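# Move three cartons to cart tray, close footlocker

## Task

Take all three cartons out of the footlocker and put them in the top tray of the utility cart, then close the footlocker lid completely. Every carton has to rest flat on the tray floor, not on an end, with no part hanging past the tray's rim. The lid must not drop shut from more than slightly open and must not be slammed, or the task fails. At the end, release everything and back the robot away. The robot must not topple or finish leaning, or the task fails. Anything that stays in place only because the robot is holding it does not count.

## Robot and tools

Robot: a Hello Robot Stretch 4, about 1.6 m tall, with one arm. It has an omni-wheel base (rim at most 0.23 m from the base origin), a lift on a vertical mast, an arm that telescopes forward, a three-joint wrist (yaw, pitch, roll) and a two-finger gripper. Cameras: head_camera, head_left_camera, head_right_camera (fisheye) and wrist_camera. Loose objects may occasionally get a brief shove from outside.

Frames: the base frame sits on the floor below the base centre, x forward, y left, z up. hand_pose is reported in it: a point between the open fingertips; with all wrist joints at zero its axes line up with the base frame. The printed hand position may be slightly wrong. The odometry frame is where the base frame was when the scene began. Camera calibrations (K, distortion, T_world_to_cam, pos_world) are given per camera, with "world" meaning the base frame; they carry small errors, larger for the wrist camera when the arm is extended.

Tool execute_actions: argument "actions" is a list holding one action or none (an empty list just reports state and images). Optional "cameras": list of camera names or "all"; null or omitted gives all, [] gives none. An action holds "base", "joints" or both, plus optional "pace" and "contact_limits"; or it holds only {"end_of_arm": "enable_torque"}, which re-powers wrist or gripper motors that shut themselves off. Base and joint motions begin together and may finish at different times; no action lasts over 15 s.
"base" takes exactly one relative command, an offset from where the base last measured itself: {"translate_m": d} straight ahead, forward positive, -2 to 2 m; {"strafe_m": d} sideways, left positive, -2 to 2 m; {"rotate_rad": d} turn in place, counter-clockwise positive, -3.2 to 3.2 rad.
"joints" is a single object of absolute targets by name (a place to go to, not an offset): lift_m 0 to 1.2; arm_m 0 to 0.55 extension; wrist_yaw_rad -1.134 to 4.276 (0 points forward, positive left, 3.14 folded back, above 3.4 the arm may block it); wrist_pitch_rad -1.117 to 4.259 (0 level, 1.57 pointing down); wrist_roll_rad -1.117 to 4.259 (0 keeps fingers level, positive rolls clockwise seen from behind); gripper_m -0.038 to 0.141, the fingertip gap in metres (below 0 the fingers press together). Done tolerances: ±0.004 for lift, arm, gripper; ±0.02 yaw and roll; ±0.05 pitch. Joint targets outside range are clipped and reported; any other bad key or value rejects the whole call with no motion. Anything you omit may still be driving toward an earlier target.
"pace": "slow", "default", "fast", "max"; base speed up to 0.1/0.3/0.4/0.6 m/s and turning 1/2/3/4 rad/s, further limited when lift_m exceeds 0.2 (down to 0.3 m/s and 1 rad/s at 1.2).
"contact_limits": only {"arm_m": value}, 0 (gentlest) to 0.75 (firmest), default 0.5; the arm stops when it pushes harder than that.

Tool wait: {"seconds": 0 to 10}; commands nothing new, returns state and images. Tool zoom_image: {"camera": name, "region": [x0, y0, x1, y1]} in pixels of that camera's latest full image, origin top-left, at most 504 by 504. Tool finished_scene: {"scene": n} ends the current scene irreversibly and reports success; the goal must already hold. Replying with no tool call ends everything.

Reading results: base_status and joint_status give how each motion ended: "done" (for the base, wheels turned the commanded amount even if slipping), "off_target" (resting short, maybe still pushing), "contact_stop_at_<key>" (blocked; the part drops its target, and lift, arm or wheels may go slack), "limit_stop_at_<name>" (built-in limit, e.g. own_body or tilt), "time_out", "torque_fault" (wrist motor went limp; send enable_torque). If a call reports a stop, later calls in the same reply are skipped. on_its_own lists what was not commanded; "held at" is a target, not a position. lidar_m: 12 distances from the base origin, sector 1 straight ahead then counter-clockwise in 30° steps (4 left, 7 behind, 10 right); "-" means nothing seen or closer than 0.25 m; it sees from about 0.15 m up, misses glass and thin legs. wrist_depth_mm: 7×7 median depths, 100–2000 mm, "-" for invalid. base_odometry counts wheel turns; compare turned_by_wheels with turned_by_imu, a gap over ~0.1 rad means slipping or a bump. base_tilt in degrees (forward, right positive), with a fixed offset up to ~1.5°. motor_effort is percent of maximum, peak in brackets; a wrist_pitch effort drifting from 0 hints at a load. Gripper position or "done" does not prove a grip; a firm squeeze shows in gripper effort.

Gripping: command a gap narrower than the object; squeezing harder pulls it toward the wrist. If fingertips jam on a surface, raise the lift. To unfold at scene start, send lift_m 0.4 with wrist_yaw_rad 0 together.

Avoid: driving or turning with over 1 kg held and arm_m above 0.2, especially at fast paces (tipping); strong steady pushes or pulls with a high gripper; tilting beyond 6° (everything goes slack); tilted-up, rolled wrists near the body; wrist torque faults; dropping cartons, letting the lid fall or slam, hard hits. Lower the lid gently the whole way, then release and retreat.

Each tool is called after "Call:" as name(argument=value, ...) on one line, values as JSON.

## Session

Call:
execute_actions(actions=[])

Scene clock: 0.00 s.
base_odometry: x=+0.000 y=+0.000 heading=+0.000 (m, m, rad; odometry frame)
turned_by_wheels: +0.000 (rad since the last result)
turned_by_imu: +0.000 (rad since the last result)
base_tilt: forward=-0.6 right=-0.2 (deg)
lidar_m: 1.39 1.42 1.69 1.78 2.60 2.60 1.72 1.74 2.40 1.35 1.38 1.55
base_status: not commanded
joint_positions: lift_m=+0.251 arm_m=-0.001 wrist_yaw_rad=+3.072 wrist_pitch_rad=-0.003 wrist_roll_rad=-0.018 gripper_m=+0.057
joint_status: not commanded
motor_effort: lift_m=+21 arm_m=+0 wrist_yaw_rad=+2 wrist_pitch_rad=-7 wrist_roll_rad=+0 gripper_m=-3 wheel_0=+0 wheel_1=+0 wheel_2=+0 (%)
hand_pose: x=-0.1114 y=+0.1073 z=+0.4297 quat_wxyz=(+0.035, +0.001, -0.009, +0.999) (m; base frame)
wrist_depth_mm: - 142 - - - - - / - 129 281 - - - - / - 127 183 - - - - / 113 142 254 - - - - / - - 1808 1921 - - - / 1430 1618 201 1618 193 1618 1576 / 1060 1060 1042 141 1060 976 1060
pictures: head_camera, head_left_camera, head_right_camera, wrist_camera
camera_calibration (this result's frames):
wrist_camera: T_world_to_cam=[[0.0210036, 0.999419, 0.0268389, -0.106867], [-0.0129618, 0.0271148, -0.999548, 0.486692], [-0.999695, 0.0206463, 0.0135238, 0.109371], [0, 0, 0, 1]] pos_world=[0.117891, 0.0913499, 0.487861]
Images, in order (width x height): head_camera 420x560, head_left_camera 420x672, head_right_camera 420x672, wrist_camera 616x392.

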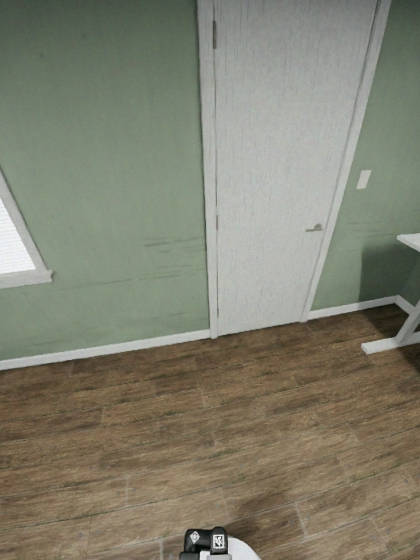

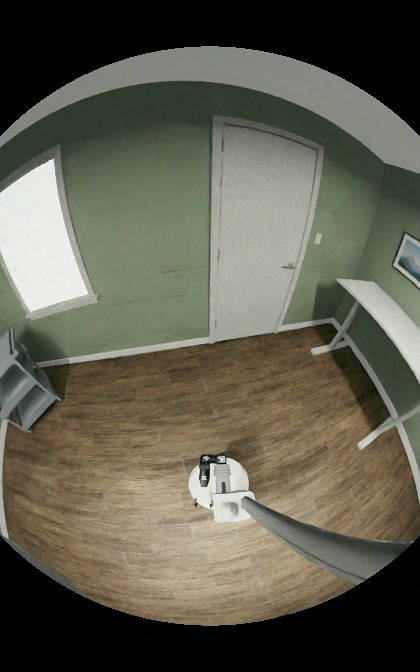

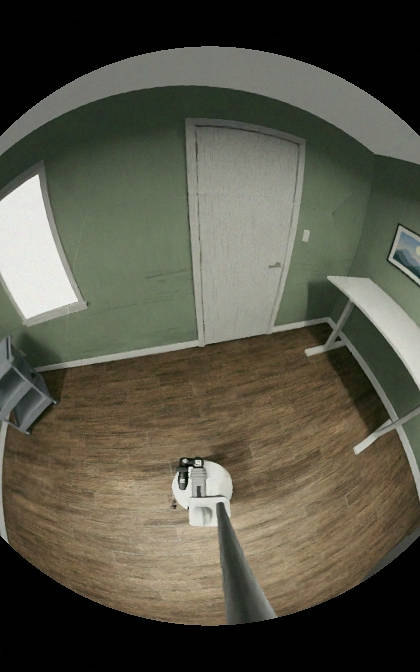

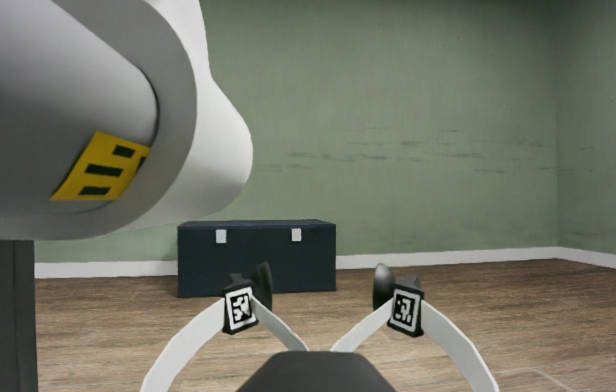

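Call:
execute_actions(actions=[{"base":{"rotate_rad":-2.95},"joints":{"lift_m":0.4,"wrist_yaw_rad":0}}], cameras=[])

Call:
execute_actions(actions=[{"base":{"translate_m":0.95},"joints":{"lift_m":0.12},"pace":"fast"}], cameras=["head_camera","wrist_camera"])

Scene clock: 2.90 s.
base_odometry: x=+0.000 y=+0.000 heading=-2.950 (m, m, rad; odometry frame)
turned_by_wheels: -2.950 (rad since the last result)
turned_by_imu: -2.983 (rad since the last result)
base_tilt: forward=-0.6 right=-0.1 (deg)
lidar_m: 1.70 2.45 1.41 1.34 1.44 1.44 1.39 1.48 1.71 2.00 2.69 1.78
base_status: done
joint_positions: lift_m=+0.400 arm_m=-0.001 wrist_yaw_rad=+0.000 wrist_pitch_rad=-0.003 wrist_roll_rad=-0.018 gripper_m=+0.057
joint_status: all done
motor_effort: lift_m=+23(25) arm_m=+0(0) wrist_yaw_rad=+0(8) wrist_pitch_rad=-7(7) wrist_roll_rad=+0(0) gripper_m=-2(1) wheel_0=+2(14) wheel_1=+2(10) wheel_2=+1(5) (%)
hand_pose: x=+0.4588 y=-0.0874 z=+0.5787 quat_wxyz=(+1.000, -0.009, -0.001, +0.000) (m; base frame)
wrist_depth_mm: - - - - - - - / - - - - - - - / - - - - - - - / - - - - - - - / - - - 1863 1863 - - / - - 200 1499 194 1863 1983 / 1430 1366 1336 140 1366 1308 1397
pictures: none
No camera images: the call's "cameras" was empty. Leave "cameras" out to get every camera's image.

Scene clock: 6.63 s.
base_odometry: x=-0.933 y=-0.181 heading=-2.950 (m, m, rad; odometry frame)
turned_by_wheels: +0.000 (rad since the last result)
turned_by_imu: -0.001 (rad since the last result)
base_tilt: forward=-0.6 right=-0.1 (deg)
lidar_m: 0.77 1.45 2.02 1.95 1.45 2.04 2.35 2.35 2.34 2.60 1.96 0.80
base_status: done
joint_positions: lift_m=+0.120 arm_m=-0.001 wrist_yaw_rad=+0.000 wrist_pitch_rad=-0.003 wrist_roll_rad=-0.018 gripper_m=+0.057
joint_status: all done
motor_effort: lift_m=+16(22) arm_m=+0(0) wrist_yaw_rad=+1(1) wrist_pitch_rad=-7(7) wrist_roll_rad=+0(0) gripper_m=-2(1) wheel_0=-1(5) wheel_1=-1(8) wheel_2=+1(14) (%)
hand_pose: x=+0.4588 y=-0.0874 z=+0.2993 quat_wxyz=(+1.000, -0.009, -0.001, +0.000) (m; base frame)
wrist_depth_mm: 1205 1205 1205 1118 1138 1118 1098 / 1255 1205 1205 1160 1160 1138 1098 / 1229 1205 1205 1160 1160 1118 1118 / 1255 1205 1205 1182 1138 1118 1098 / 1229 1229 574 554 554 539 530 / 1138 1138 202 554 191 535 535 / 798 759 574 141 544 535 535
pictures: head_camera, wrist_camera
camera_calibration (this result's frames):
wrist_camera: T_world_to_cam=[[0.0486448, -0.998455, 0.02684, -0.108074], [0.0147968, -0.0261485, -0.999549, 0.351597], [0.998707, 0.04902, 0.0135019, -0.229172], [0, 0, 0, 1]] pos_world=[0.22893, -0.0874793, 0.357433]
Images, in order (width x height): head_camera 420x560, wrist_camera 616x392.

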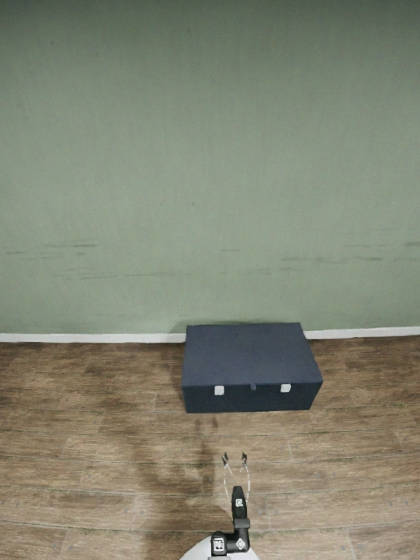

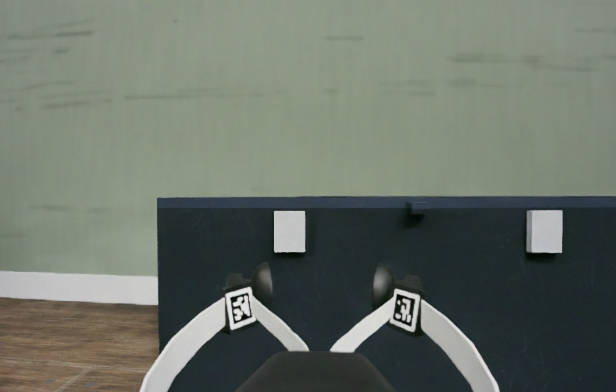

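Call:
execute_actions(actions=[{"base":{"rotate_rad":-0.03},"joints":{"lift_m":0.42,"wrist_pitch_rad":1.0,"wrist_roll_rad":0,"gripper_m":0.07}}], cameras=[])

Call:
execute_actions(actions=[{"base":{"strafe_m":-0.107}}], cameras=[])

Call:
execute_actions(actions=[{"base":{"translate_m":0.39}}], cameras=["wrist_camera"])

Scene clock: 9.03 s.
base_odometry: x=-0.933 y=-0.181 heading=-2.979 (m, m, rad; odometry frame)
turned_by_wheels: -0.030 (rad since the last result)
turned_by_imu: -0.031 (rad since the last result)
base_tilt: forward=-0.5 right=+0.0 (deg)
lidar_m: 0.77 1.44 1.97 2.13 1.45 1.92 2.35 2.33 2.34 2.60 2.00 0.82
base_status: done
joint_positions: lift_m=+0.420 arm_m=-0.001 wrist_yaw_rad=+0.000 wrist_pitch_rad=+1.001 wrist_roll_rad=-0.001 gripper_m=+0.070
joint_status: all done
motor_effort: lift_m=+25(26) arm_m=+0(0) wrist_yaw_rad=+1(2) wrist_pitch_rad=-4(5) wrist_roll_rad=+2(1) gripper_m=-7(1) wheel_0=+2(4) wheel_1=+2(3) wheel_2=+0(1) (%)
hand_pose: x=+0.3259 y=-0.0874 z=+0.3549 quat_wxyz=(+0.877, +0.000, +0.480, +0.000) (m; base frame)
wrist_depth_mm: 1025 960 580 585 580 585 585 / 891 878 683 676 676 668 683 / 798 778 759 759 750 741 715 / 715 699 699 691 676 654 654 / 647 640 627 621 615 609 591 / 591 585 195 564 193 559 539 / 554 535 535 140 517 512 512
pictures: none
No camera images: the call's "cameras" was empty. Leave "cameras" out to get every camera's image.

Scene clock: 10.53 s.
base_odometry: x=-0.950 y=-0.076 heading=-2.979 (m, m, rad; odometry frame)
turned_by_wheels: +0.000 (rad since the last result)
turned_by_imu: -0.001 (rad since the last result)
base_tilt: forward=-0.6 right=-0.2 (deg)
lidar_m: 0.76 0.81 1.95 2.23 1.57 2.09 2.35 2.27 2.28 2.51 2.00 0.81
base_status: done
joint_positions: lift_m=+0.420 arm_m=-0.001 wrist_yaw_rad=+0.000 wrist_pitch_rad=+1.001 wrist_roll_rad=-0.001 gripper_m=+0.070
joint_status: not commanded
motor_effort: lift_m=+25(25) arm_m=+0(0) wrist_yaw_rad=+1(0) wrist_pitch_rad=-4(4) wrist_roll_rad=+2(2) gripper_m=-5(0) wheel_0=+1(14) wheel_1=+1(8) wheel_2=+0(5) (%)
hand_pose: x=+0.3259 y=-0.0874 z=+0.3549 quat_wxyz=(+0.877, +0.000, +0.480, +0.000) (m; base frame)
wrist_depth_mm: 991 597 585 585 580 591 603 / 917 699 668 683 683 691 778 / 798 788 750 750 750 732 715 / 715 699 691 691 668 661 647 / 654 640 627 621 621 609 597 / 585 580 195 574 193 559 544 / 554 539 530 141 517 512 508
pictures: none
No camera images: the call's "cameras" was empty. Leave "cameras" out to get every camera's image.

Scene clock: 13.30 s.
base_odometry: x=-1.335 y=-0.139 heading=-2.979 (m, m, rad; odometry frame)
turned_by_wheels: +0.000 (rad since the last result)
turned_by_imu: -0.001 (rad since the last result)
base_tilt: forward=-0.6 right=-0.1 (deg)
lidar_m: 0.39 0.39 1.42 2.24 1.75 2.10 2.76 2.55 2.55 2.50 0.60 0.41
base_status: done
joint_positions: lift_m=+0.420 arm_m=-0.001 wrist_yaw_rad=+0.000 wrist_pitch_rad=+1.001 wrist_roll_rad=-0.001 gripper_m=+0.070
joint_status: not commanded
motor_effort: lift_m=+24(25) arm_m=+0(0) wrist_yaw_rad=+1(2) wrist_pitch_rad=-4(4) wrist_roll_rad=+1(2) gripper_m=-2(4) wheel_0=+2(2) wheel_1=+1(8) wheel_2=+1(8) (%)
hand_pose: x=+0.3259 y=-0.0874 z=+0.3549 quat_wxyz=(+0.877, +0.000, +0.480, +0.000) (m; base frame)
wrist_depth_mm: 394 387 382 375 368 355 349 / 349 340 332 327 322 317 312 / 307 303 296 293 287 283 281 / 289 286 285 273 285 285 271 / 379 379 373 377 373 377 377 / 574 554 195 539 193 530 530 / 554 544 535 140 521 508 517
pictures: wrist_camera
camera_calibration (this result's frames):
wrist_camera: T_world_to_cam=[[0.0344018, -0.998768, -0.0357611, -0.0762817], [-0.835374, -0.00909505, -0.549606, 0.528052], [0.548604, 0.0487814, -0.834658, 0.350517], [0, 0, 0, 1]] pos_world=[0.25145, -0.0884838, 0.580055]
Images, in order (width x height): wrist_camera 616x392.

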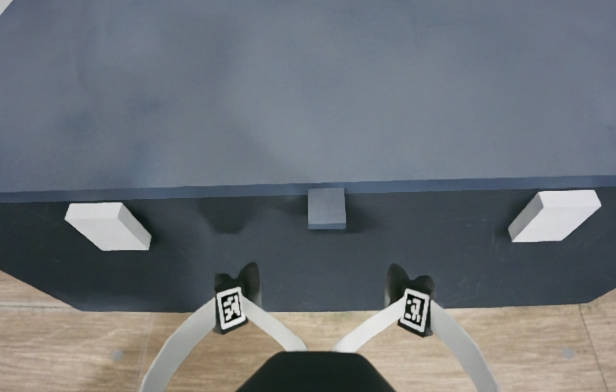

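Call:
execute_actions(actions=[{"base":{"translate_m":0.058},"joints":{"lift_m":0.413},"pace":"slow"}], cameras=["wrist_camera"])

Call:
execute_actions(actions=[{"joints":{"gripper_m":-0.03}}], cameras=[])

Call:
execute_actions(actions=[{"joints":{"lift_m":0.48,"arm_m":0.008},"pace":"slow"}], cameras=["wrist_camera","head_camera"])

Scene clock: 15.23 s.
base_odometry: x=-1.392 y=-0.148 heading=-2.979 (m, m, rad; odometry frame)
turned_by_wheels: +0.000 (rad since the last result)
turned_by_imu: +0.000 (rad since the last result)
base_tilt: forward=-0.6 right=-0.1 (deg)
lidar_m: 0.31 0.34 1.30 2.22 1.79 2.11 2.79 2.59 2.60 2.50 0.49 0.37
base_status: done
joint_positions: lift_m=+0.413 arm_m=-0.001 wrist_yaw_rad=+0.000 wrist_pitch_rad=+1.001 wrist_roll_rad=-0.001 gripper_m=+0.070
joint_status: all done
motor_effort: lift_m=+15(24) arm_m=+0(0) wrist_yaw_rad=+1(1) wrist_pitch_rad=-4(4) wrist_roll_rad=+3(2) gripper_m=-2(3) wheel_0=+2(1) wheel_1=+3(4) wheel_2=-2(4) (%)
hand_pose: x=+0.3259 y=-0.0874 z=+0.3487 quat_wxyz=(+0.877, +0.000, +0.480, +0.000) (m; base frame)
wrist_depth_mm: 387 377 370 362 351 343 342 / 342 334 322 319 312 307 304 / 300 294 290 285 279 276 273 / 270 264 259 256 253 250 246 / 252 249 246 237 239 235 233 / 353 342 195 287 192 340 345 / 539 525 517 140 508 492 500
pictures: wrist_camera
camera_calibration (this result's frames):
wrist_camera: T_world_to_cam=[[0.0344017, -0.998768, -0.0357613, -0.0765053], [-0.835374, -0.00909488, -0.549606, 0.524614], [0.548604, 0.0487814, -0.834658, 0.345295], [0, 0, 0, 1]] pos_world=[0.25145, -0.0884838, 0.573798]
Images, in order (width x height): wrist_camera 616x392.

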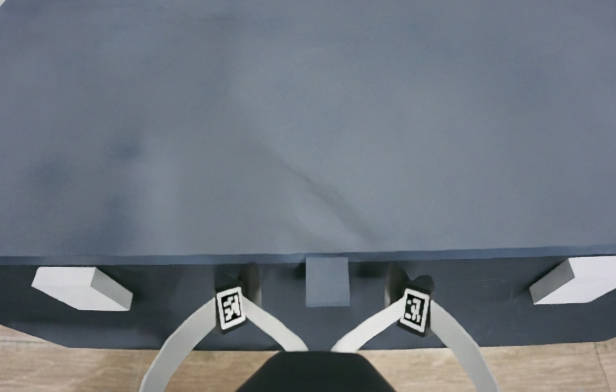

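Scene clock: 16.93 s.
base_odometry: x=-1.392 y=-0.148 heading=-2.979 (m, m, rad; odometry frame)
turned_by_wheels: +0.000 (rad since the last result)
turned_by_imu: -0.001 (rad since the last result)
base_tilt: forward=-0.5 right=-0.1 (deg)
lidar_m: 0.32 0.35 1.32 2.24 1.78 2.12 2.80 2.60 2.61 2.49 0.50 0.36
base_status: not commanded
joint_positions: lift_m=+0.413 arm_m=-0.001 wrist_yaw_rad=+0.003 wrist_pitch_rad=+0.991 wrist_roll_rad=-0.001 gripper_m=-0.029
joint_status: all done
on_its_own: wrist_pitch_rad is at rest, and its effort (+25) is outside its rest range (-23 to +23)
motor_effort: lift_m=+18(18) arm_m=+0(0) wrist_yaw_rad=-7(7) wrist_pitch_rad=+25(25) wrist_roll_rad=+2(2) gripper_m=-27(27) wheel_0=-1(2) wheel_1=+2(3) wheel_2=+2(2) (%)
hand_pose: x=+0.3286 y=-0.0870 z=+0.3501 quat_wxyz=(+0.880, -0.001, +0.475, +0.001) (m; base frame)
wrist_depth_mm: 387 379 373 366 357 347 343 / 338 330 322 315 309 304 301 / 293 289 282 278 274 272 267 / 260 257 252 250 246 242 238 / 243 240 238 229 232 228 226 / 330 298 181 219 184 294 279 / 535 449 508 137 492 154 504
pictures: none
No camera images: the call's "cameras" was empty. Leave "cameras" out to get every camera's image.

Scene clock: 18.37 s.
base_odometry: x=-1.392 y=-0.148 heading=-2.979 (m, m, rad; odometry frame)
turned_by_wheels: +0.000 (rad since the last result)
turned_by_imu: -0.001 (rad since the last result)
base_tilt: forward=-0.6 right=-0.1 (deg)
lidar_m: 0.32 0.33 1.32 2.23 1.77 2.11 2.80 2.59 2.59 2.48 0.50 0.36
base_status: not commanded
joint_positions: lift_m=+0.479 arm_m=+0.007 wrist_yaw_rad=+0.003 wrist_pitch_rad=+0.993 wrist_roll_rad=-0.001 gripper_m=-0.029
joint_status: all done
motor_effort: lift_m=+28(29) arm_m=+5(9) wrist_yaw_rad=-7(8) wrist_pitch_rad=+18(25) wrist_roll_rad=+2(2) gripper_m=-26(23) wheel_0=-1(1) wheel_1=+2(2) wheel_2=+2(2) (%)
hand_pose: x=+0.3358 y=-0.0870 z=+0.4158 quat_wxyz=(+0.879, -0.001, +0.476, +0.001) (m; base frame)
wrist_depth_mm: 496 473 462 452 436 421 418 / 397 384 370 362 353 347 343 / 325 317 310 303 300 293 289 / 274 271 267 262 256 253 249 / 246 243 239 235 235 235 366 / 345 310 181 219 180 298 293 / 591 427 539 139 462 155 544
pictures: head_camera, wrist_camera
camera_calibration (this result's frames):
wrist_camera: T_world_to_cam=[[0.0376223, -0.998662, -0.0354925, -0.075163], [-0.831038, -0.0115437, -0.556096, 0.570791], [0.554942, 0.0504172, -0.83036, 0.392139], [0, 0, 0, 1]] pos_world=[0.259562, -0.0882438, 0.640363]
Images, in order (width x height): head_camera 420x560, wrist_camera 616x392.

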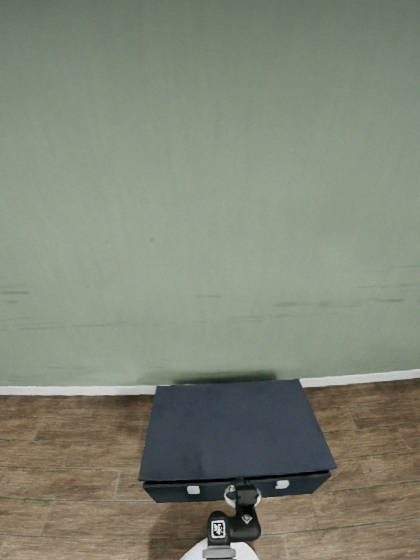

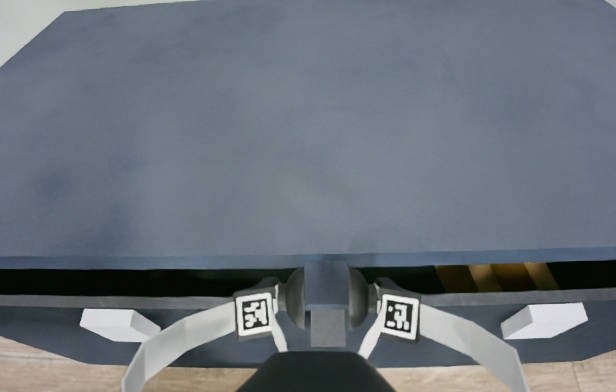

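Call:
execute_actions(actions=[{"joints":{"lift_m":0.559,"arm_m":0.04},"pace":"slow"}], cameras=[])

Call:
execute_actions(actions=[{"joints":{"lift_m":0.632,"arm_m":0.074},"pace":"slow"}], cameras=[])

Call:
execute_actions(actions=[{"joints":{"lift_m":0.697,"arm_m":0.121},"pace":"slow"}], cameras=[])

Call:
execute_actions(actions=[{"joints":{"lift_m":0.752,"arm_m":0.178},"pace":"slow"}], cameras=["wrist_camera"])

Scene clock: 20.03 s.
base_odometry: x=-1.392 y=-0.148 heading=-2.979 (m, m, rad; odometry frame)
turned_by_wheels: +0.000 (rad since the last result)
turned_by_imu: -0.001 (rad since the last result)
base_tilt: forward=-0.5 right=-0.1 (deg)
lidar_m: 0.33 0.35 1.35 2.25 1.78 2.07 2.80 2.60 2.60 2.50 0.50 0.36
base_status: not commanded
joint_positions: lift_m=+0.559 arm_m=+0.038 wrist_yaw_rad=-0.004 wrist_pitch_rad=+1.013 wrist_roll_rad=-0.001 gripper_m=-0.029
joint_status: all done
on_its_own: wrist_yaw_rad is at rest, and its effort (+14) is outside its rest range (-13 to +13); wrist_pitch_rad is at rest, and its effort (-38) is outside its rest range (-23 to +23)
motor_effort: lift_m=+26(30) arm_m=+12(10) wrist_yaw_rad=+14(15) wrist_pitch_rad=-38(47) wrist_roll_rad=+3(2) gripper_m=-24(27) wheel_0=-1(1) wheel_1=+2(2) wheel_2=-3(3) (%)
hand_pose: x=+0.3611 y=-0.0881 z=+0.4920 quat_wxyz=(+0.874, +0.001, +0.485, -0.002) (m; base frame)
wrist_depth_mm: 732 707 715 676 683 615 603 / 492 466 449 433 418 407 407 / 366 357 347 340 330 324 320 / 296 287 283 278 272 267 264 / 245 243 241 237 238 235 232 / 500 683 181 219 183 544 559 / 407 362 449 353 384 155 508
pictures: none
No camera images: the call's "cameras" was empty. Leave "cameras" out to get every camera's image.

Scene clock: 21.53 s.
base_odometry: x=-1.392 y=-0.148 heading=-2.979 (m, m, rad; odometry frame)
turned_by_wheels: +0.000 (rad since the last result)
turned_by_imu: -0.001 (rad since the last result)
base_tilt: forward=-0.6 right=-0.1 (deg)
lidar_m: 0.34 0.34 1.33 2.25 1.76 2.10 2.79 2.58 2.60 2.50 0.49 0.35
base_status: not commanded
joint_positions: lift_m=+0.632 arm_m=+0.072 wrist_yaw_rad=-0.005 wrist_pitch_rad=+1.013 wrist_roll_rad=-0.001 gripper_m=-0.029
joint_status: all done
on_its_own: wrist_yaw_rad is at rest, and its effort (+15) is outside its rest range (-13 to +13); wrist_pitch_rad is at rest, and its effort (-39) is outside its rest range (-23 to +23)
motor_effort: lift_m=+25(27) arm_m=+12(16) wrist_yaw_rad=+15(20) wrist_pitch_rad=-39(56) wrist_roll_rad=+2(2) gripper_m=-19(22) wheel_0=-1(1) wheel_1=+2(2) wheel_2=-5(5) (%)
hand_pose: x=+0.3949 y=-0.0881 z=+0.5651 quat_wxyz=(+0.874, +0.001, +0.485, -0.002) (m; base frame)
wrist_depth_mm: 691 699 683 683 691 683 683 / 788 768 759 750 609 580 580 / 459 445 424 410 402 387 382 / 327 315 310 304 298 293 287 / 255 250 246 243 237 235 239 / 517 668 182 216 181 634 591 / 512 597 699 156 683 154 564
pictures: none
No camera images: the call's "cameras" was empty. Leave "cameras" out to get every camera's image.

Scene clock: 23.20 s.
base_odometry: x=-1.392 y=-0.148 heading=-2.979 (m, m, rad; odometry frame)
turned_by_wheels: +0.000 (rad since the last result)
turned_by_imu: -0.001 (rad since the last result)
base_tilt: forward=-0.6 right=-0.1 (deg)
lidar_m: 0.33 0.34 1.32 2.23 1.78 2.10 2.81 2.59 2.58 2.50 0.50 0.35
base_status: not commanded
joint_positions: lift_m=+0.697 arm_m=+0.118 wrist_yaw_rad=-0.007 wrist_pitch_rad=+1.015 wrist_roll_rad=-0.001 gripper_m=-0.030
joint_status: all done
on_its_own: wrist_yaw_rad is at rest, and its effort (+20) is outside its rest range (-13 to +13); wrist_pitch_rad is at rest, and its effort (-43) is outside its rest range (-23 to +23)
motor_effort: lift_m=+21(27) arm_m=+15(18) wrist_yaw_rad=+20(19) wrist_pitch_rad=-43(44) wrist_roll_rad=+1(2) gripper_m=-18(21) wheel_0=-1(2) wheel_1=+2(2) wheel_2=-5(5) (%)
hand_pose: x=+0.4409 y=-0.0884 z=+0.6301 quat_wxyz=(+0.874, +0.001, +0.486, -0.003) (m; base frame)
wrist_depth_mm: 654 647 634 634 634 640 640 / 732 741 750 741 750 750 723 / 878 831 640 603 574 549 530 / 394 379 366 357 345 334 329 / 268 264 258 254 248 241 236 / 569 676 183 218 184 707 580 / 535 591 778 148 732 392 591
pictures: none
No camera images: the call's "cameras" was empty. Leave "cameras" out to get every camera's image.

Scene clock: 25.00 s.
base_odometry: x=-1.392 y=-0.148 heading=-2.979 (m, m, rad; odometry frame)
turned_by_wheels: +0.000 (rad since the last result)
turned_by_imu: -0.001 (rad since the last result)
base_tilt: forward=-0.6 right=-0.1 (deg)
lidar_m: 0.33 0.35 1.34 2.23 1.80 2.10 2.81 2.60 2.59 2.49 0.49 0.36
base_status: not commanded
joint_positions: lift_m=+0.752 arm_m=+0.175 wrist_yaw_rad=-0.006 wrist_pitch_rad=+1.010 wrist_roll_rad=-0.001 gripper_m=-0.030
joint_status: all done
on_its_own: wrist_yaw_rad is at rest, and its effort (+17) is outside its rest range (-13 to +13); wrist_pitch_rad is at rest, and its effort (-30) is outside its rest range (-23 to +23)
motor_effort: lift_m=+19(32) arm_m=+14(20) wrist_yaw_rad=+17(20) wrist_pitch_rad=-30(44) wrist_roll_rad=+2(2) gripper_m=-15(25) wheel_0=-1(1) wheel_1=+2(2) wheel_2=-4(5) (%)
hand_pose: x=+0.4993 y=-0.0883 z=+0.6860 quat_wxyz=(+0.875, +0.001, +0.484, -0.002) (m; base frame)
wrist_depth_mm: 585 574 564 580 569 574 564 / 654 654 661 661 668 661 661 / 809 788 798 798 809 798 788 / 917 585 554 521 492 469 452 / 300 296 286 282 272 263 255 / 732 603 179 220 182 750 597 / 842 597 768 143 750 418 585
pictures: wrist_camera
camera_calibration (this result's frames):
wrist_camera: T_world_to_cam=[[0.0282234, -0.998951, -0.0360686, -0.0680235], [-0.840324, -0.00416949, -0.542069, 0.852579], [0.54135, 0.0456084, -0.839559, 0.538491], [0, 0, 0, 1]] pos_world=[0.42685, -0.088957, 0.911799]
Images, in order (width x height): wrist_camera 616x392.

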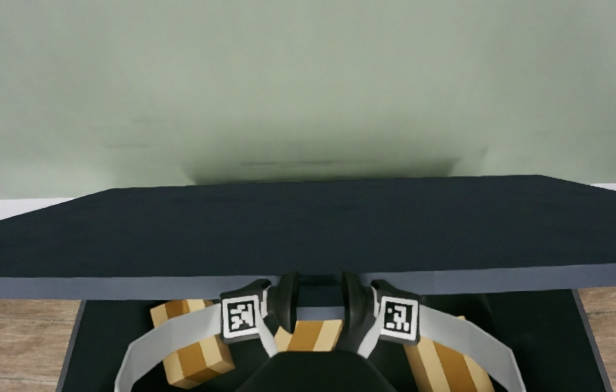

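Call:
execute_actions(actions=[{"joints":{"arm_m":0.168},"pace":"slow"}], cameras=[])

Call:
execute_actions(actions=[{"joints":{"lift_m":0.778,"arm_m":0.2},"pace":"slow"}], cameras=[])

Call:
execute_actions(actions=[{"joints":{"lift_m":0.802,"arm_m":0.236},"pace":"slow"}], cameras=["wrist_camera"])

Scene clock: 26.07 s.
base_odometry: x=-1.392 y=-0.148 heading=-2.979 (m, m, rad; odometry frame)
turned_by_wheels: +0.000 (rad since the last result)
turned_by_imu: +0.000 (rad since the last result)
base_tilt: forward=-0.6 right=-0.1 (deg)
lidar_m: 0.32 0.33 1.34 2.23 1.78 2.12 2.80 2.59 2.59 2.50 0.50 0.35
base_status: not commanded
joint_positions: lift_m=+0.752 arm_m=+0.169 wrist_yaw_rad=-0.002 wrist_pitch_rad=+1.007 wrist_roll_rad=-0.001 gripper_m=-0.029
joint_status: all done
motor_effort: lift_m=+19(19) arm_m=-7(18) wrist_yaw_rad=+9(19) wrist_pitch_rad=-20(30) wrist_roll_rad=+2(2) gripper_m=-25(23) wheel_0=+0(0) wheel_1=+2(2) wheel_2=-4(4) (%)
hand_pose: x=+0.4943 y=-0.0878 z=+0.6866 quat_wxyz=(+0.876, +0.000, +0.482, -0.001) (m; base frame)
wrist_depth_mm: 585 585 580 574 574 585 574 / 668 676 668 676 668 668 668 / 798 798 820 809 798 788 798 / 917 559 530 504 480 462 445 / 297 287 285 278 267 260 252 / 891 603 182 211 182 768 591 / 854 597 778 151 750 153 591
pictures: none
No camera images: the call's "cameras" was empty. Leave "cameras" out to get every camera's image.

Scene clock: 27.47 s.
base_odometry: x=-1.392 y=-0.148 heading=-2.979 (m, m, rad; odometry frame)
turned_by_wheels: +0.000 (rad since the last result)
turned_by_imu: +0.000 (rad since the last result)
base_tilt: forward=-0.6 right=-0.2 (deg)
lidar_m: 0.32 0.33 1.31 2.25 1.78 2.11 2.79 2.61 2.61 2.49 0.48 0.36
base_status: not commanded
joint_positions: lift_m=+0.778 arm_m=+0.198 wrist_yaw_rad=-0.004 wrist_pitch_rad=+1.007 wrist_roll_rad=-0.001 gripper_m=-0.030
joint_status: all done
motor_effort: lift_m=+20(34) arm_m=+13(13) wrist_yaw_rad=+12(9) wrist_pitch_rad=-20(20) wrist_roll_rad=+2(2) gripper_m=-20(29) wheel_0=-1(1) wheel_1=+2(2) wheel_2=-2(4) (%)
hand_pose: x=+0.5225 y=-0.0880 z=+0.7125 quat_wxyz=(+0.876, +0.001, +0.482, -0.001) (m; base frame)
wrist_depth_mm: 554 554 544 544 539 549 554 / 627 640 640 634 634 634 621 / 759 759 741 759 768 759 750 / 946 904 854 854 854 842 866 / 329 324 315 307 294 282 271 / 931 603 182 223 183 759 627 / 878 597 750 145 788 430 585
pictures: none
No camera images: the call's "cameras" was empty. Leave "cameras" out to get every camera's image.

Scene clock: 28.97 s.
base_odometry: x=-1.392 y=-0.148 heading=-2.979 (m, m, rad; odometry frame)
turned_by_wheels: +0.000 (rad since the last result)
turned_by_imu: +0.000 (rad since the last result)
base_tilt: forward=-0.6 right=-0.1 (deg)
lidar_m: 0.32 0.35 1.32 2.23 1.79 2.11 2.81 2.60 2.59 2.50 0.49 0.34
base_status: not commanded
joint_positions: lift_m=+0.802 arm_m=+0.234 wrist_yaw_rad=-0.003 wrist_pitch_rad=+1.005 wrist_roll_rad=-0.001 gripper_m=-0.030
joint_status: all done
motor_effort: lift_m=+19(34) arm_m=+12(11) wrist_yaw_rad=+11(12) wrist_pitch_rad=-15(20) wrist_roll_rad=+2(2) gripper_m=-20(27) wheel_0=+0(1) wheel_1=+2(1) wheel_2=-1(2) (%)
hand_pose: x=+0.5592 y=-0.0878 z=+0.7368 quat_wxyz=(+0.876, +0.000, +0.482, -0.001) (m; base frame)
wrist_depth_mm: 517 508 504 504 508 504 508 / 585 591 585 591 585 580 574 / 691 699 707 715 699 691 699 / 878 866 866 878 878 878 854 / 413 399 387 373 351 330 315 / 960 647 182 223 183 236 627 / 904 591 788 145 842 433 615
pictures: wrist_camera
camera_calibration (this result's frames):
wrist_camera: T_world_to_cam=[[0.0315149, -0.998859, -0.0358906, -0.0693751], [-0.837467, -0.00678813, -0.546446, 0.93179], [0.545579, 0.0472784, -0.836725, 0.54435], [0, 0, 0, 1]] pos_world=[0.485544, -0.0887068, 0.962155]
Images, in order (width x height): wrist_camera 616x392.

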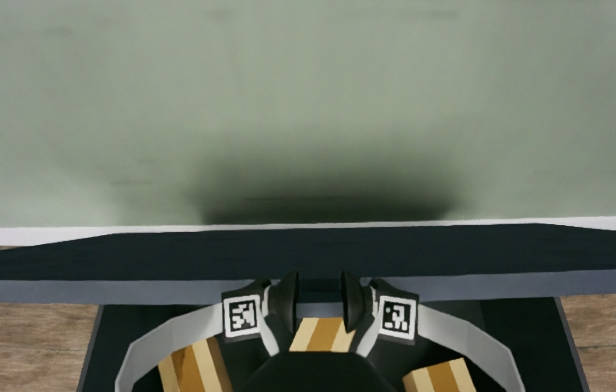

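Call:
execute_actions(actions=[{"joints":{"lift_m":0.82,"arm_m":0.272},"pace":"slow"}], cameras=[])

Call:
execute_actions(actions=[{"joints":{"lift_m":0.836,"arm_m":0.31},"pace":"slow"}], cameras=["wrist_camera"])

Call:
execute_actions(actions=[{"joints":{"lift_m":0.848,"arm_m":0.349},"pace":"slow"}], cameras=[])

Call:
execute_actions(actions=[{"joints":{"lift_m":0.857,"arm_m":0.388},"pace":"slow"}], cameras=["wrist_camera"])

Scene clock: 30.63 s.
base_odometry: x=-1.392 y=-0.148 heading=-2.979 (m, m, rad; odometry frame)
turned_by_wheels: +0.000 (rad since the last result)
turned_by_imu: -0.001 (rad since the last result)
base_tilt: forward=-0.6 right=-0.2 (deg)
lidar_m: 0.32 0.35 1.34 2.24 1.78 2.12 2.78 2.59 2.60 2.48 0.46 0.34
base_status: not commanded
joint_positions: lift_m=+0.820 arm_m=+0.270 wrist_yaw_rad=-0.002 wrist_pitch_rad=+1.002 wrist_roll_rad=-0.001 gripper_m=-0.030
joint_status: all done
motor_effort: lift_m=+19(30) arm_m=+12(13) wrist_yaw_rad=+7(9) wrist_pitch_rad=-7(15) wrist_roll_rad=+2(2) gripper_m=-18(23) wheel_0=+0(1) wheel_1=+2(2) wheel_2=-1(1) (%)
hand_pose: x=+0.5959 y=-0.0878 z=+0.7553 quat_wxyz=(+0.877, +0.000, +0.480, -0.001) (m; base frame)
wrist_depth_mm: 473 466 466 462 462 466 466 / 539 539 539 539 539 535 525 / 640 640 640 647 647 640 634 / 798 798 798 798 788 778 788 / 931 946 931 917 640 559 496 / 976 647 179 223 183 235 654 / 917 627 842 143 842 430 640
pictures: none
No camera images: the call's "cameras" was empty. Leave "cameras" out to get every camera's image.

Scene clock: 32.17 s.
base_odometry: x=-1.392 y=-0.148 heading=-2.979 (m, m, rad; odometry frame)
turned_by_wheels: +0.000 (rad since the last result)
turned_by_imu: -0.001 (rad since the last result)
base_tilt: forward=-0.6 right=-0.1 (deg)
lidar_m: 0.32 0.33 1.34 2.22 1.79 2.11 2.80 2.58 2.60 2.50 0.48 0.34
base_status: not commanded
joint_positions: lift_m=+0.836 arm_m=+0.308 wrist_yaw_rad=-0.001 wrist_pitch_rad=+1.000 wrist_roll_rad=+0.000 gripper_m=-0.030
joint_status: all done
motor_effort: lift_m=+19(29) arm_m=+11(11) wrist_yaw_rad=+4(9) wrist_pitch_rad=-1(16) wrist_roll_rad=+1(2) gripper_m=-19(24) wheel_0=+0(0) wheel_1=+2(2) wheel_2=-1(1) (%)
hand_pose: x=+0.6347 y=-0.0876 z=+0.7716 quat_wxyz=(+0.878, +0.000, +0.479, +0.000) (m; base frame)
wrist_depth_mm: 430 424 418 418 418 421 418 / 488 492 492 492 488 488 480 / 585 580 591 580 580 580 569 / 732 732 715 723 723 715 723 / 960 960 960 931 946 878 891 / 248 245 180 224 183 235 661 / 946 634 904 143 891 430 661
pictures: wrist_camera
camera_calibration (this result's frames):
wrist_camera: T_world_to_cam=[[0.0332257, -0.998809, -0.0357411, -0.0714611], [-0.834759, -0.00806755, -0.550557, 1.01541], [0.549612, 0.0481278, -0.834032, 0.527725], [0, 0, 0, 1]] pos_world=[0.559955, -0.0885823, 0.996627]
Images, in order (width x height): wrist_camera 616x392.

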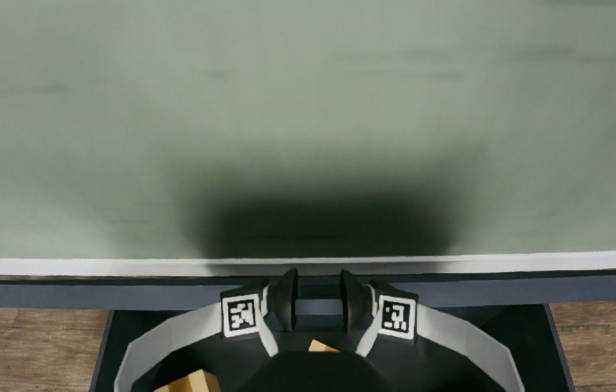

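Scene clock: 33.70 s.
base_odometry: x=-1.392 y=-0.148 heading=-2.979 (m, m, rad; odometry frame)
turned_by_wheels: +0.000 (rad since the last result)
turned_by_imu: -0.001 (rad since the last result)
base_tilt: forward=-0.6 right=-0.1 (deg)
lidar_m: 0.31 0.34 1.31 2.24 1.79 2.09 2.80 2.59 2.58 2.49 0.48 0.31
base_status: not commanded
joint_positions: lift_m=+0.848 arm_m=+0.347 wrist_yaw_rad=+0.000 wrist_pitch_rad=+0.998 wrist_roll_rad=+0.000 gripper_m=-0.030
joint_status: all done
motor_effort: lift_m=+19(26) arm_m=+11(17) wrist_yaw_rad=+0(4) wrist_pitch_rad=+6(14) wrist_roll_rad=+2(2) gripper_m=-18(22) wheel_0=+0(0) wheel_1=+2(2) wheel_2=+0(0) (%)
hand_pose: x=+0.6744 y=-0.0875 z=+0.7839 quat_wxyz=(+0.878, +0.000, +0.478, +0.000) (m; base frame)
wrist_depth_mm: 387 384 377 377 375 377 375 / 436 439 439 439 436 433 433 / 521 525 525 525 521 508 517 / 654 654 640 647 634 634 634 / 866 854 842 854 842 854 831 / 1008 683 180 224 183 234 668 / 976 647 904 143 878 436 668
pictures: none
No camera images: the call's "cameras" was empty. Leave "cameras" out to get every camera's image.

Scene clock: 35.23 s.
base_odometry: x=-1.392 y=-0.148 heading=-2.979 (m, m, rad; odometry frame)
turned_by_wheels: +0.000 (rad since the last result)
turned_by_imu: -0.001 (rad since the last result)
base_tilt: forward=-0.5 right=-0.2 (deg)
lidar_m: 0.32 0.34 1.34 2.25 1.77 2.14 2.81 2.60 2.59 2.49 0.50 0.33
base_status: not commanded
joint_positions: lift_m=+0.857 arm_m=+0.386 wrist_yaw_rad=+0.000 wrist_pitch_rad=+0.997 wrist_roll_rad=+0.000 gripper_m=-0.029
joint_status: all done
motor_effort: lift_m=+19(24) arm_m=+10(12) wrist_yaw_rad=-1(0) wrist_pitch_rad=+9(9) wrist_roll_rad=+2(2) gripper_m=-19(22) wheel_0=+0(1) wheel_1=+2(2) wheel_2=-1(1) (%)
hand_pose: x=+0.7138 y=-0.0873 z=+0.7931 quat_wxyz=(+0.878, +0.000, +0.478, +0.000) (m; base frame)
wrist_depth_mm: 340 338 334 334 336 332 330 / 389 389 389 392 387 384 384 / 466 469 466 466 459 455 455 / 580 574 574 569 574 569 564 / 778 759 759 741 741 741 723 / 307 281 181 211 182 234 233 / 946 661 866 143 741 153 768
pictures: wrist_camera
camera_calibration (this result's frames):
wrist_camera: T_world_to_cam=[[0.0349601, -0.998752, -0.035665, -0.0743561], [-0.832917, -0.00939651, -0.553318, 1.09408], [0.552292, 0.04905, -0.832206, 0.498828], [0, 0, 0, 1]] pos_world=[0.638378, -0.0884503, 1.01785]
Images, in order (width x height): wrist_camera 616x392.

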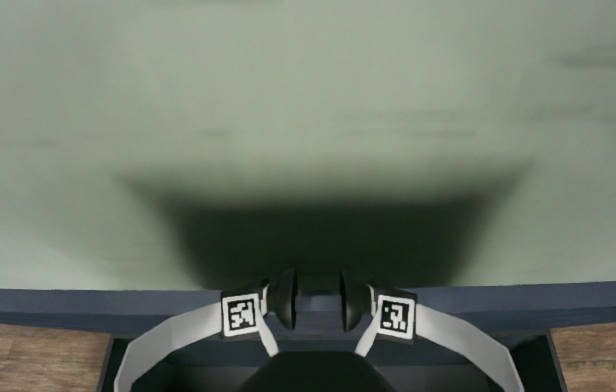

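Call:
execute_actions(actions=[{"joints":{"lift_m":0.866,"arm_m":0.47},"pace":"slow"}], cameras=[])

Call:
execute_actions(actions=[{"joints":{"lift_m":0.862,"arm_m":0.55},"pace":"slow"}], cameras=["wrist_camera"])

Call:
execute_actions(actions=[{"base":{"translate_m":0.04},"joints":{"lift_m":0.853},"pace":"slow"}], cameras=["wrist_camera","head_left_camera"])

Scene clock: 37.43 s.
base_odometry: x=-1.392 y=-0.148 heading=-2.979 (m, m, rad; odometry frame)
turned_by_wheels: +0.000 (rad since the last result)
turned_by_imu: -0.001 (rad since the last result)
base_tilt: forward=-0.5 right=-0.2 (deg)
lidar_m: 0.32 0.33 1.33 2.24 1.78 2.08 2.82 2.60 2.61 2.49 0.49 0.33
base_status: not commanded
joint_positions: lift_m=+0.866 arm_m=+0.468 wrist_yaw_rad=+0.002 wrist_pitch_rad=+0.996 wrist_roll_rad=+0.000 gripper_m=-0.029
joint_status: all done
motor_effort: lift_m=+21(25) arm_m=+9(7) wrist_yaw_rad=-4(3) wrist_pitch_rad=+10(10) wrist_roll_rad=+2(2) gripper_m=-20(23) wheel_0=+1(1) wheel_1=+2(2) wheel_2=+0(1) (%)
hand_pose: x=+0.7962 y=-0.0872 z=+0.8020 quat_wxyz=(+0.878, -0.001, +0.478, +0.001) (m; base frame)
wrist_depth_mm: 252 249 247 247 246 246 246 / 287 286 286 286 285 283 281 / 343 343 343 342 338 334 334 / 427 424 424 418 413 415 410 / 569 554 554 549 544 539 539 / 250 246 180 211 183 234 249 / 384 312 399 144 338 297 421
pictures: none
No camera images: the call's "cameras" was empty. Leave "cameras" out to get every camera's image.

Scene clock: 39.50 s.
base_odometry: x=-1.392 y=-0.148 heading=-2.979 (m, m, rad; odometry frame)
turned_by_wheels: +0.000 (rad since the last result)
turned_by_imu: -0.001 (rad since the last result)
base_tilt: forward=-0.6 right=-0.1 (deg)
lidar_m: 0.33 0.32 1.33 2.25 1.78 2.09 2.81 2.59 2.59 2.49 0.49 0.34
base_status: not commanded
joint_positions: lift_m=+0.863 arm_m=+0.548 wrist_yaw_rad=+0.003 wrist_pitch_rad=+0.999 wrist_roll_rad=+0.000 gripper_m=-0.029
joint_status: all done
motor_effort: lift_m=+14(22) arm_m=+9(7) wrist_yaw_rad=-6(7) wrist_pitch_rad=+3(20) wrist_roll_rad=+1(1) gripper_m=-19(25) wheel_0=+2(2) wheel_1=+2(2) wheel_2=+1(1) (%)
hand_pose: x=+0.8752 y=-0.0870 z=+0.7982 quat_wxyz=(+0.878, -0.001, +0.479, +0.001) (m; base frame)
wrist_depth_mm: 165 164 162 161 161 161 - / 189 189 188 188 187 185 183 / 226 226 225 224 224 220 220 / 283 279 278 276 276 273 271 / 377 370 364 362 362 359 359 / 251 245 181 212 183 234 232 / 294 264 294 144 266 252 279
pictures: wrist_camera
camera_calibration (this result's frames):
wrist_camera: T_world_to_cam=[[0.0369223, -0.998677, -0.0357955, -0.0810882], [-0.834026, -0.0110635, -0.551614, 1.23075], [0.550488, 0.0502212, -0.833331, 0.416537], [0, 0, 0, 1]] pos_world=[0.800175, -0.0882835, 1.02311]
Images, in order (width x height): wrist_camera 616x392.

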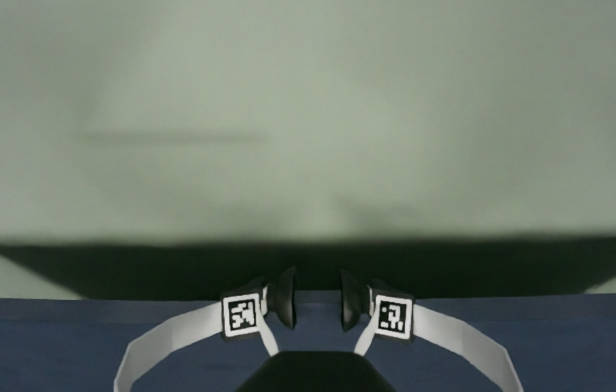

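Scene clock: 41.03 s.
base_odometry: x=-1.431 y=-0.155 heading=-2.978 (m, m, rad; odometry frame)
turned_by_wheels: +0.001 (rad since the last result)
turned_by_imu: +0.001 (rad since the last result)
base_tilt: forward=-0.5 right=-0.1 (deg)
lidar_m: 0.28 0.30 1.27 2.25 1.79 2.11 2.83 2.62 2.61 2.49 0.45 0.29
base_status: done
joint_positions: lift_m=+0.854 arm_m=+0.548 wrist_yaw_rad=+0.003 wrist_pitch_rad=+0.998 wrist_roll_rad=+0.000 gripper_m=-0.029
joint_status: all done
motor_effort: lift_m=+14(14) arm_m=+8(9) wrist_yaw_rad=-8(9) wrist_pitch_rad=+4(26) wrist_roll_rad=+1(1) gripper_m=-19(21) wheel_0=+6(9) wheel_1=+3(7) wheel_2=+3(2) (%)
hand_pose: x=+0.8754 y=-0.0870 z=+0.7893 quat_wxyz=(+0.878, -0.001, +0.479, +0.001) (m; base frame)
wrist_depth_mm: 121 120 118 118 117 118 - / 138 138 138 137 136 135 134 / 166 165 164 164 162 161 160 / 207 206 204 202 201 200 198 / 276 272 266 263 263 262 260 / 245 244 182 213 181 230 229 / 274 254 272 144 251 241 265
pictures: head_left_camera, wrist_camera
camera_calibration (this result's frames):
wrist_camera: T_world_to_cam=[[0.0372245, -0.998665, -0.0358074, -0.0816194], [-0.833722, -0.0112818, -0.552069, 1.22613], [0.550929, 0.050404, -0.833029, 0.408345], [0, 0, 0, 1]] pos_world=[0.800318, -0.0882598, 1.01415]
Images, in order (width x height): head_left_camera 420x672, wrist_camera 616x392.

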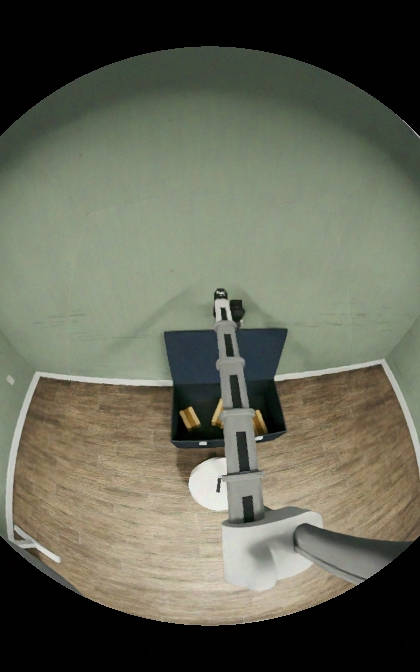

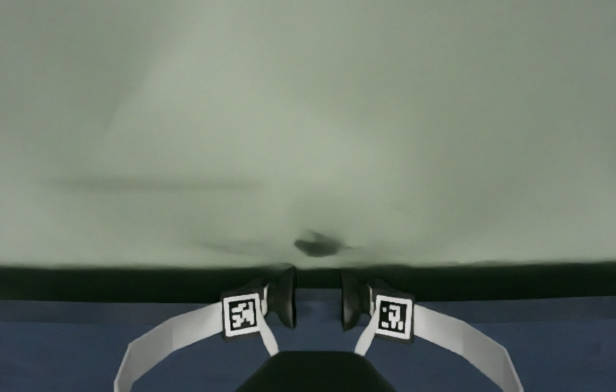

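Release (raising a bit), then look inside.

Call:
execute_actions(actions=[{"joints":{"gripper_m":0.08,"lift_m":0.87},"pace":"slow"}], cameras=["wrist_camera"])

Call:
execute_actions(actions=[{"joints":{"lift_m":0.9}}], cameras=[])

Call:
execute_actions(actions=[{"joints":{"arm_m":0.3,"gripper_m":0.141,"wrist_pitch_rad":1.57}}], cameras=[])

Call:
execute_actions(actions=[{"joints":{"lift_m":0.7}}], cameras=["wrist_camera","head_camera"])

Scene clock: 44.90 s.
base_odometry: x=-1.431 y=-0.155 heading=-2.978 (m, m, rad; odometry frame)
turned_by_wheels: +0.000 (rad since the last result)
turned_by_imu: -0.002 (rad since the last result)
base_tilt: forward=-0.5 right=-0.2 (deg)
lidar_m: 0.29 0.30 1.27 2.24 1.77 2.11 2.85 2.62 2.61 2.49 0.43 0.28
base_status: not commanded
joint_positions: lift_m=+0.870 arm_m=+0.548 wrist_yaw_rad=+0.000 wrist_pitch_rad=+1.001 wrist_roll_rad=+0.000 gripper_m=+0.080
joint_status: all done
motor_effort: lift_m=+25(32) arm_m=+8(8) wrist_yaw_rad=+0(8) wrist_pitch_rad=-4(35) wrist_roll_rad=+1(1) gripper_m=-1(19) wheel_0=+3(6) wheel_1=+1(3) wheel_2=+2(3) (%)
hand_pose: x=+0.8746 y=-0.0874 z=+0.8049 quat_wxyz=(+0.877, +0.000, +0.480, +0.000) (m; base frame)
wrist_depth_mm: 121 121 119 119 118 119 - / 138 139 139 138 138 137 137 / 166 166 166 165 165 163 163 / 207 206 206 206 203 202 202 / 276 273 270 267 267 266 266 / 268 266 202 248 196 249 248 / 303 291 300 140 285 282 290
pictures: wrist_camera
camera_calibration (this result's frames):
wrist_camera: T_world_to_cam=[[0.0346043, -0.998756, -0.0359017, -0.0790611], [-0.83526, -0.00917709, -0.549778, 1.23372], [0.548765, 0.049012, -0.834539, 0.424885], [0, 0, 0, 1]] pos_world=[0.800049, -0.0884653, 1.03002]
Images, in order (width x height): wrist_camera 616x392.

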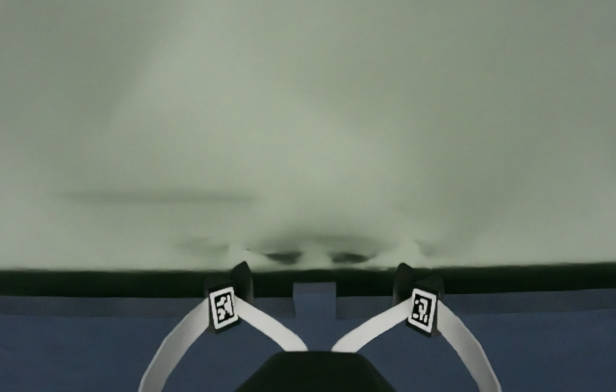

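Scene clock: 45.83 s.
base_odometry: x=-1.431 y=-0.155 heading=-2.978 (m, m, rad; odometry frame)
turned_by_wheels: +0.000 (rad since the last result)
turned_by_imu: +0.000 (rad since the last result)
base_tilt: forward=-0.6 right=-0.1 (deg)
lidar_m: 0.28 0.30 1.28 2.25 1.79 2.11 2.84 2.63 2.58 2.51 0.42 0.27
base_status: not commanded
joint_positions: lift_m=+0.900 arm_m=+0.548 wrist_yaw_rad=+0.000 wrist_pitch_rad=+1.001 wrist_roll_rad=+0.000 gripper_m=+0.080
joint_status: all done
motor_effort: lift_m=+25(26) arm_m=+8(8) wrist_yaw_rad=-1(0) wrist_pitch_rad=-4(4) wrist_roll_rad=+1(1) gripper_m=-4(2) wheel_0=+3(3) wheel_1=+1(1) wheel_2=+2(2) (%)
hand_pose: x=+0.8745 y=-0.0874 z=+0.8349 quat_wxyz=(+0.877, +0.000, +0.480, +0.000) (m; base frame)
wrist_depth_mm: 121 120 119 119 118 119 - / 138 139 139 139 138 137 136 / 166 166 166 165 164 164 163 / 208 207 206 205 204 204 202 / 276 273 270 267 267 266 267 / 296 340 202 278 195 276 272 / 319 310 319 140 298 298 309
pictures: none
No camera images: the call's "cameras" was empty. Leave "cameras" out to get every camera's image.

Scene clock: 47.70 s.
base_odometry: x=-1.431 y=-0.155 heading=-2.978 (m, m, rad; odometry frame)
turned_by_wheels: +0.000 (rad since the last result)
turned_by_imu: -0.001 (rad since the last result)
base_tilt: forward=-0.5 right=-0.1 (deg)
lidar_m: 0.29 0.30 1.26 2.24 1.76 2.10 2.85 2.62 2.59 2.49 0.43 0.28
base_status: not commanded
joint_positions: lift_m=+0.900 arm_m=+0.302 wrist_yaw_rad=+0.000 wrist_pitch_rad=+1.570 wrist_roll_rad=+0.000 gripper_m=+0.141
joint_status: all done
motor_effort: lift_m=+25(25) arm_m=-9(7) wrist_yaw_rad=+2(0) wrist_pitch_rad=-1(4) wrist_roll_rad=+1(1) gripper_m=+1(3) wheel_0=+3(3) wheel_1=+1(1) wheel_2=+2(2) (%)
hand_pose: x=+0.4726 y=-0.0874 z=+0.7894 quat_wxyz=(+0.707, +0.000, +0.707, +0.000) (m; base frame)
wrist_depth_mm: 750 549 549 549 554 564 569 / 1060 683 683 699 707 707 991 / 1060 854 991 1008 991 917 960 / 1042 866 878 866 991 866 976 / 1078 842 1008 976 976 842 976 / 1060 778 699 732 768 206 976 / 1042 1025 1025 142 991 991 991
pictures: none
No camera images: the call's "cameras" was empty. Leave "cameras" out to get every camera's image.

Scene clock: 49.60 s.
base_odometry: x=-1.431 y=-0.155 heading=-2.978 (m, m, rad; odometry frame)
turned_by_wheels: +0.000 (rad since the last result)
turned_by_imu: -0.001 (rad since the last result)
base_tilt: forward=-0.6 right=-0.1 (deg)
lidar_m: 0.28 0.31 1.29 2.23 1.78 2.10 2.84 2.62 2.58 2.49 0.44 0.32
base_status: not commanded
joint_positions: lift_m=+0.700 arm_m=+0.302 wrist_yaw_rad=+0.000 wrist_pitch_rad=+1.570 wrist_roll_rad=+0.000 gripper_m=+0.141
joint_status: all done
motor_effort: lift_m=+16(24) arm_m=-9(9) wrist_yaw_rad=+1(3) wrist_pitch_rad=-1(1) wrist_roll_rad=+2(1) gripper_m=-1(3) wheel_0=+3(3) wheel_1=+1(1) wheel_2=+2(2) (%)
hand_pose: x=+0.4726 y=-0.0874 z=+0.5901 quat_wxyz=(+0.707, +0.000, +0.707, +0.000) (m; base frame)
wrist_depth_mm: 480 480 477 477 469 484 496 / 549 647 683 699 715 723 580 / 564 691 809 676 788 778 580 / 564 683 798 676 788 707 585 / 564 683 809 798 788 661 591 / 559 609 597 715 707 206 559 / 854 517 517 142 535 488 508
pictures: head_camera, wrist_camera
camera_calibration (this result's frames):
wrist_camera: T_world_to_cam=[[0.00934477, -0.998771, -0.0486754, -0.0534539], [-0.99988, -0.00873024, -0.0128224, 0.540902], [0.0123816, 0.0487894, -0.998732, 0.816539], [0, 0, 0, 1]] pos_world=[0.531226, -0.0885045, 0.819838]
Images, in order (width x height): head_camera 420x560, wrist_camera 616x392.

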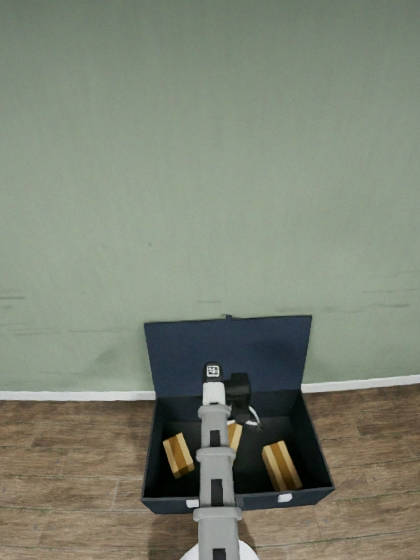

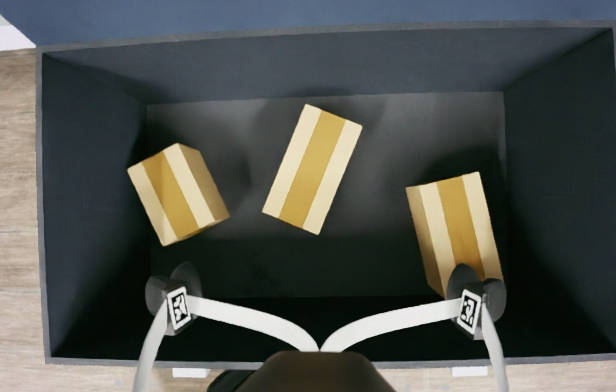

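Call:
execute_actions(actions=[{"base":{"strafe_m":0.018},"joints":{"arm_m":0.426,"wrist_roll_rad":0.37,"lift_m":0.29}}], cameras=["wrist_camera"])

Scene clock: 52.33 s.
base_odometry: x=-1.428 y=-0.173 heading=-2.978 (m, m, rad; odometry frame)
turned_by_wheels: +0.000 (rad since the last result)
turned_by_imu: -0.001 (rad since the last result)
base_tilt: forward=-0.5 right=-0.1 (deg)
lidar_m: 0.28 0.31 1.24 2.23 1.80 2.10 2.84 2.63 2.63 2.51 0.42 0.31
base_status: done
joint_positions: lift_m=+0.290 arm_m=+0.424 wrist_yaw_rad=+0.000 wrist_pitch_rad=+1.570 wrist_roll_rad=+0.369 gripper_m=+0.141
joint_status: all done
motor_effort: lift_m=+16(15) arm_m=+9(4) wrist_yaw_rad=+2(2) wrist_pitch_rad=-1(2) wrist_roll_rad=+2(5) gripper_m=+2(3) wheel_0=+0(9) wheel_1=+0(12) wheel_2=+0(2) (%)
hand_pose: x=+0.5956 y=-0.0874 z=+0.1801 quat_wxyz=(+0.695, +0.130, +0.695, -0.130) (m; base frame)
wrist_depth_mm: 129 149 173 211 266 370 368 / 158 189 237 312 375 370 370 / 211 271 373 382 375 370 368 / 315 387 384 260 260 373 366 / 397 392 384 260 260 373 319 / 389 389 264 262 260 206 368 / 306 355 387 142 260 370 370
pictures: wrist_camera
camera_calibration (this result's frames):
wrist_camera: T_world_to_cam=[[-0.352036, -0.934704, -0.0489737, 0.146325], [-0.935524, 0.353025, -0.0129895, 0.651888], [0.0294303, 0.0412433, -0.998716, 0.394721], [0, 0, 0, 1]] pos_world=[0.649752, -0.109642, 0.409847]
Images, in order (width x height): wrist_camera 616x392.

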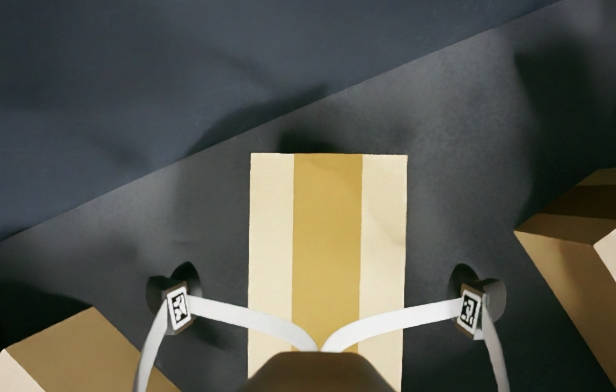

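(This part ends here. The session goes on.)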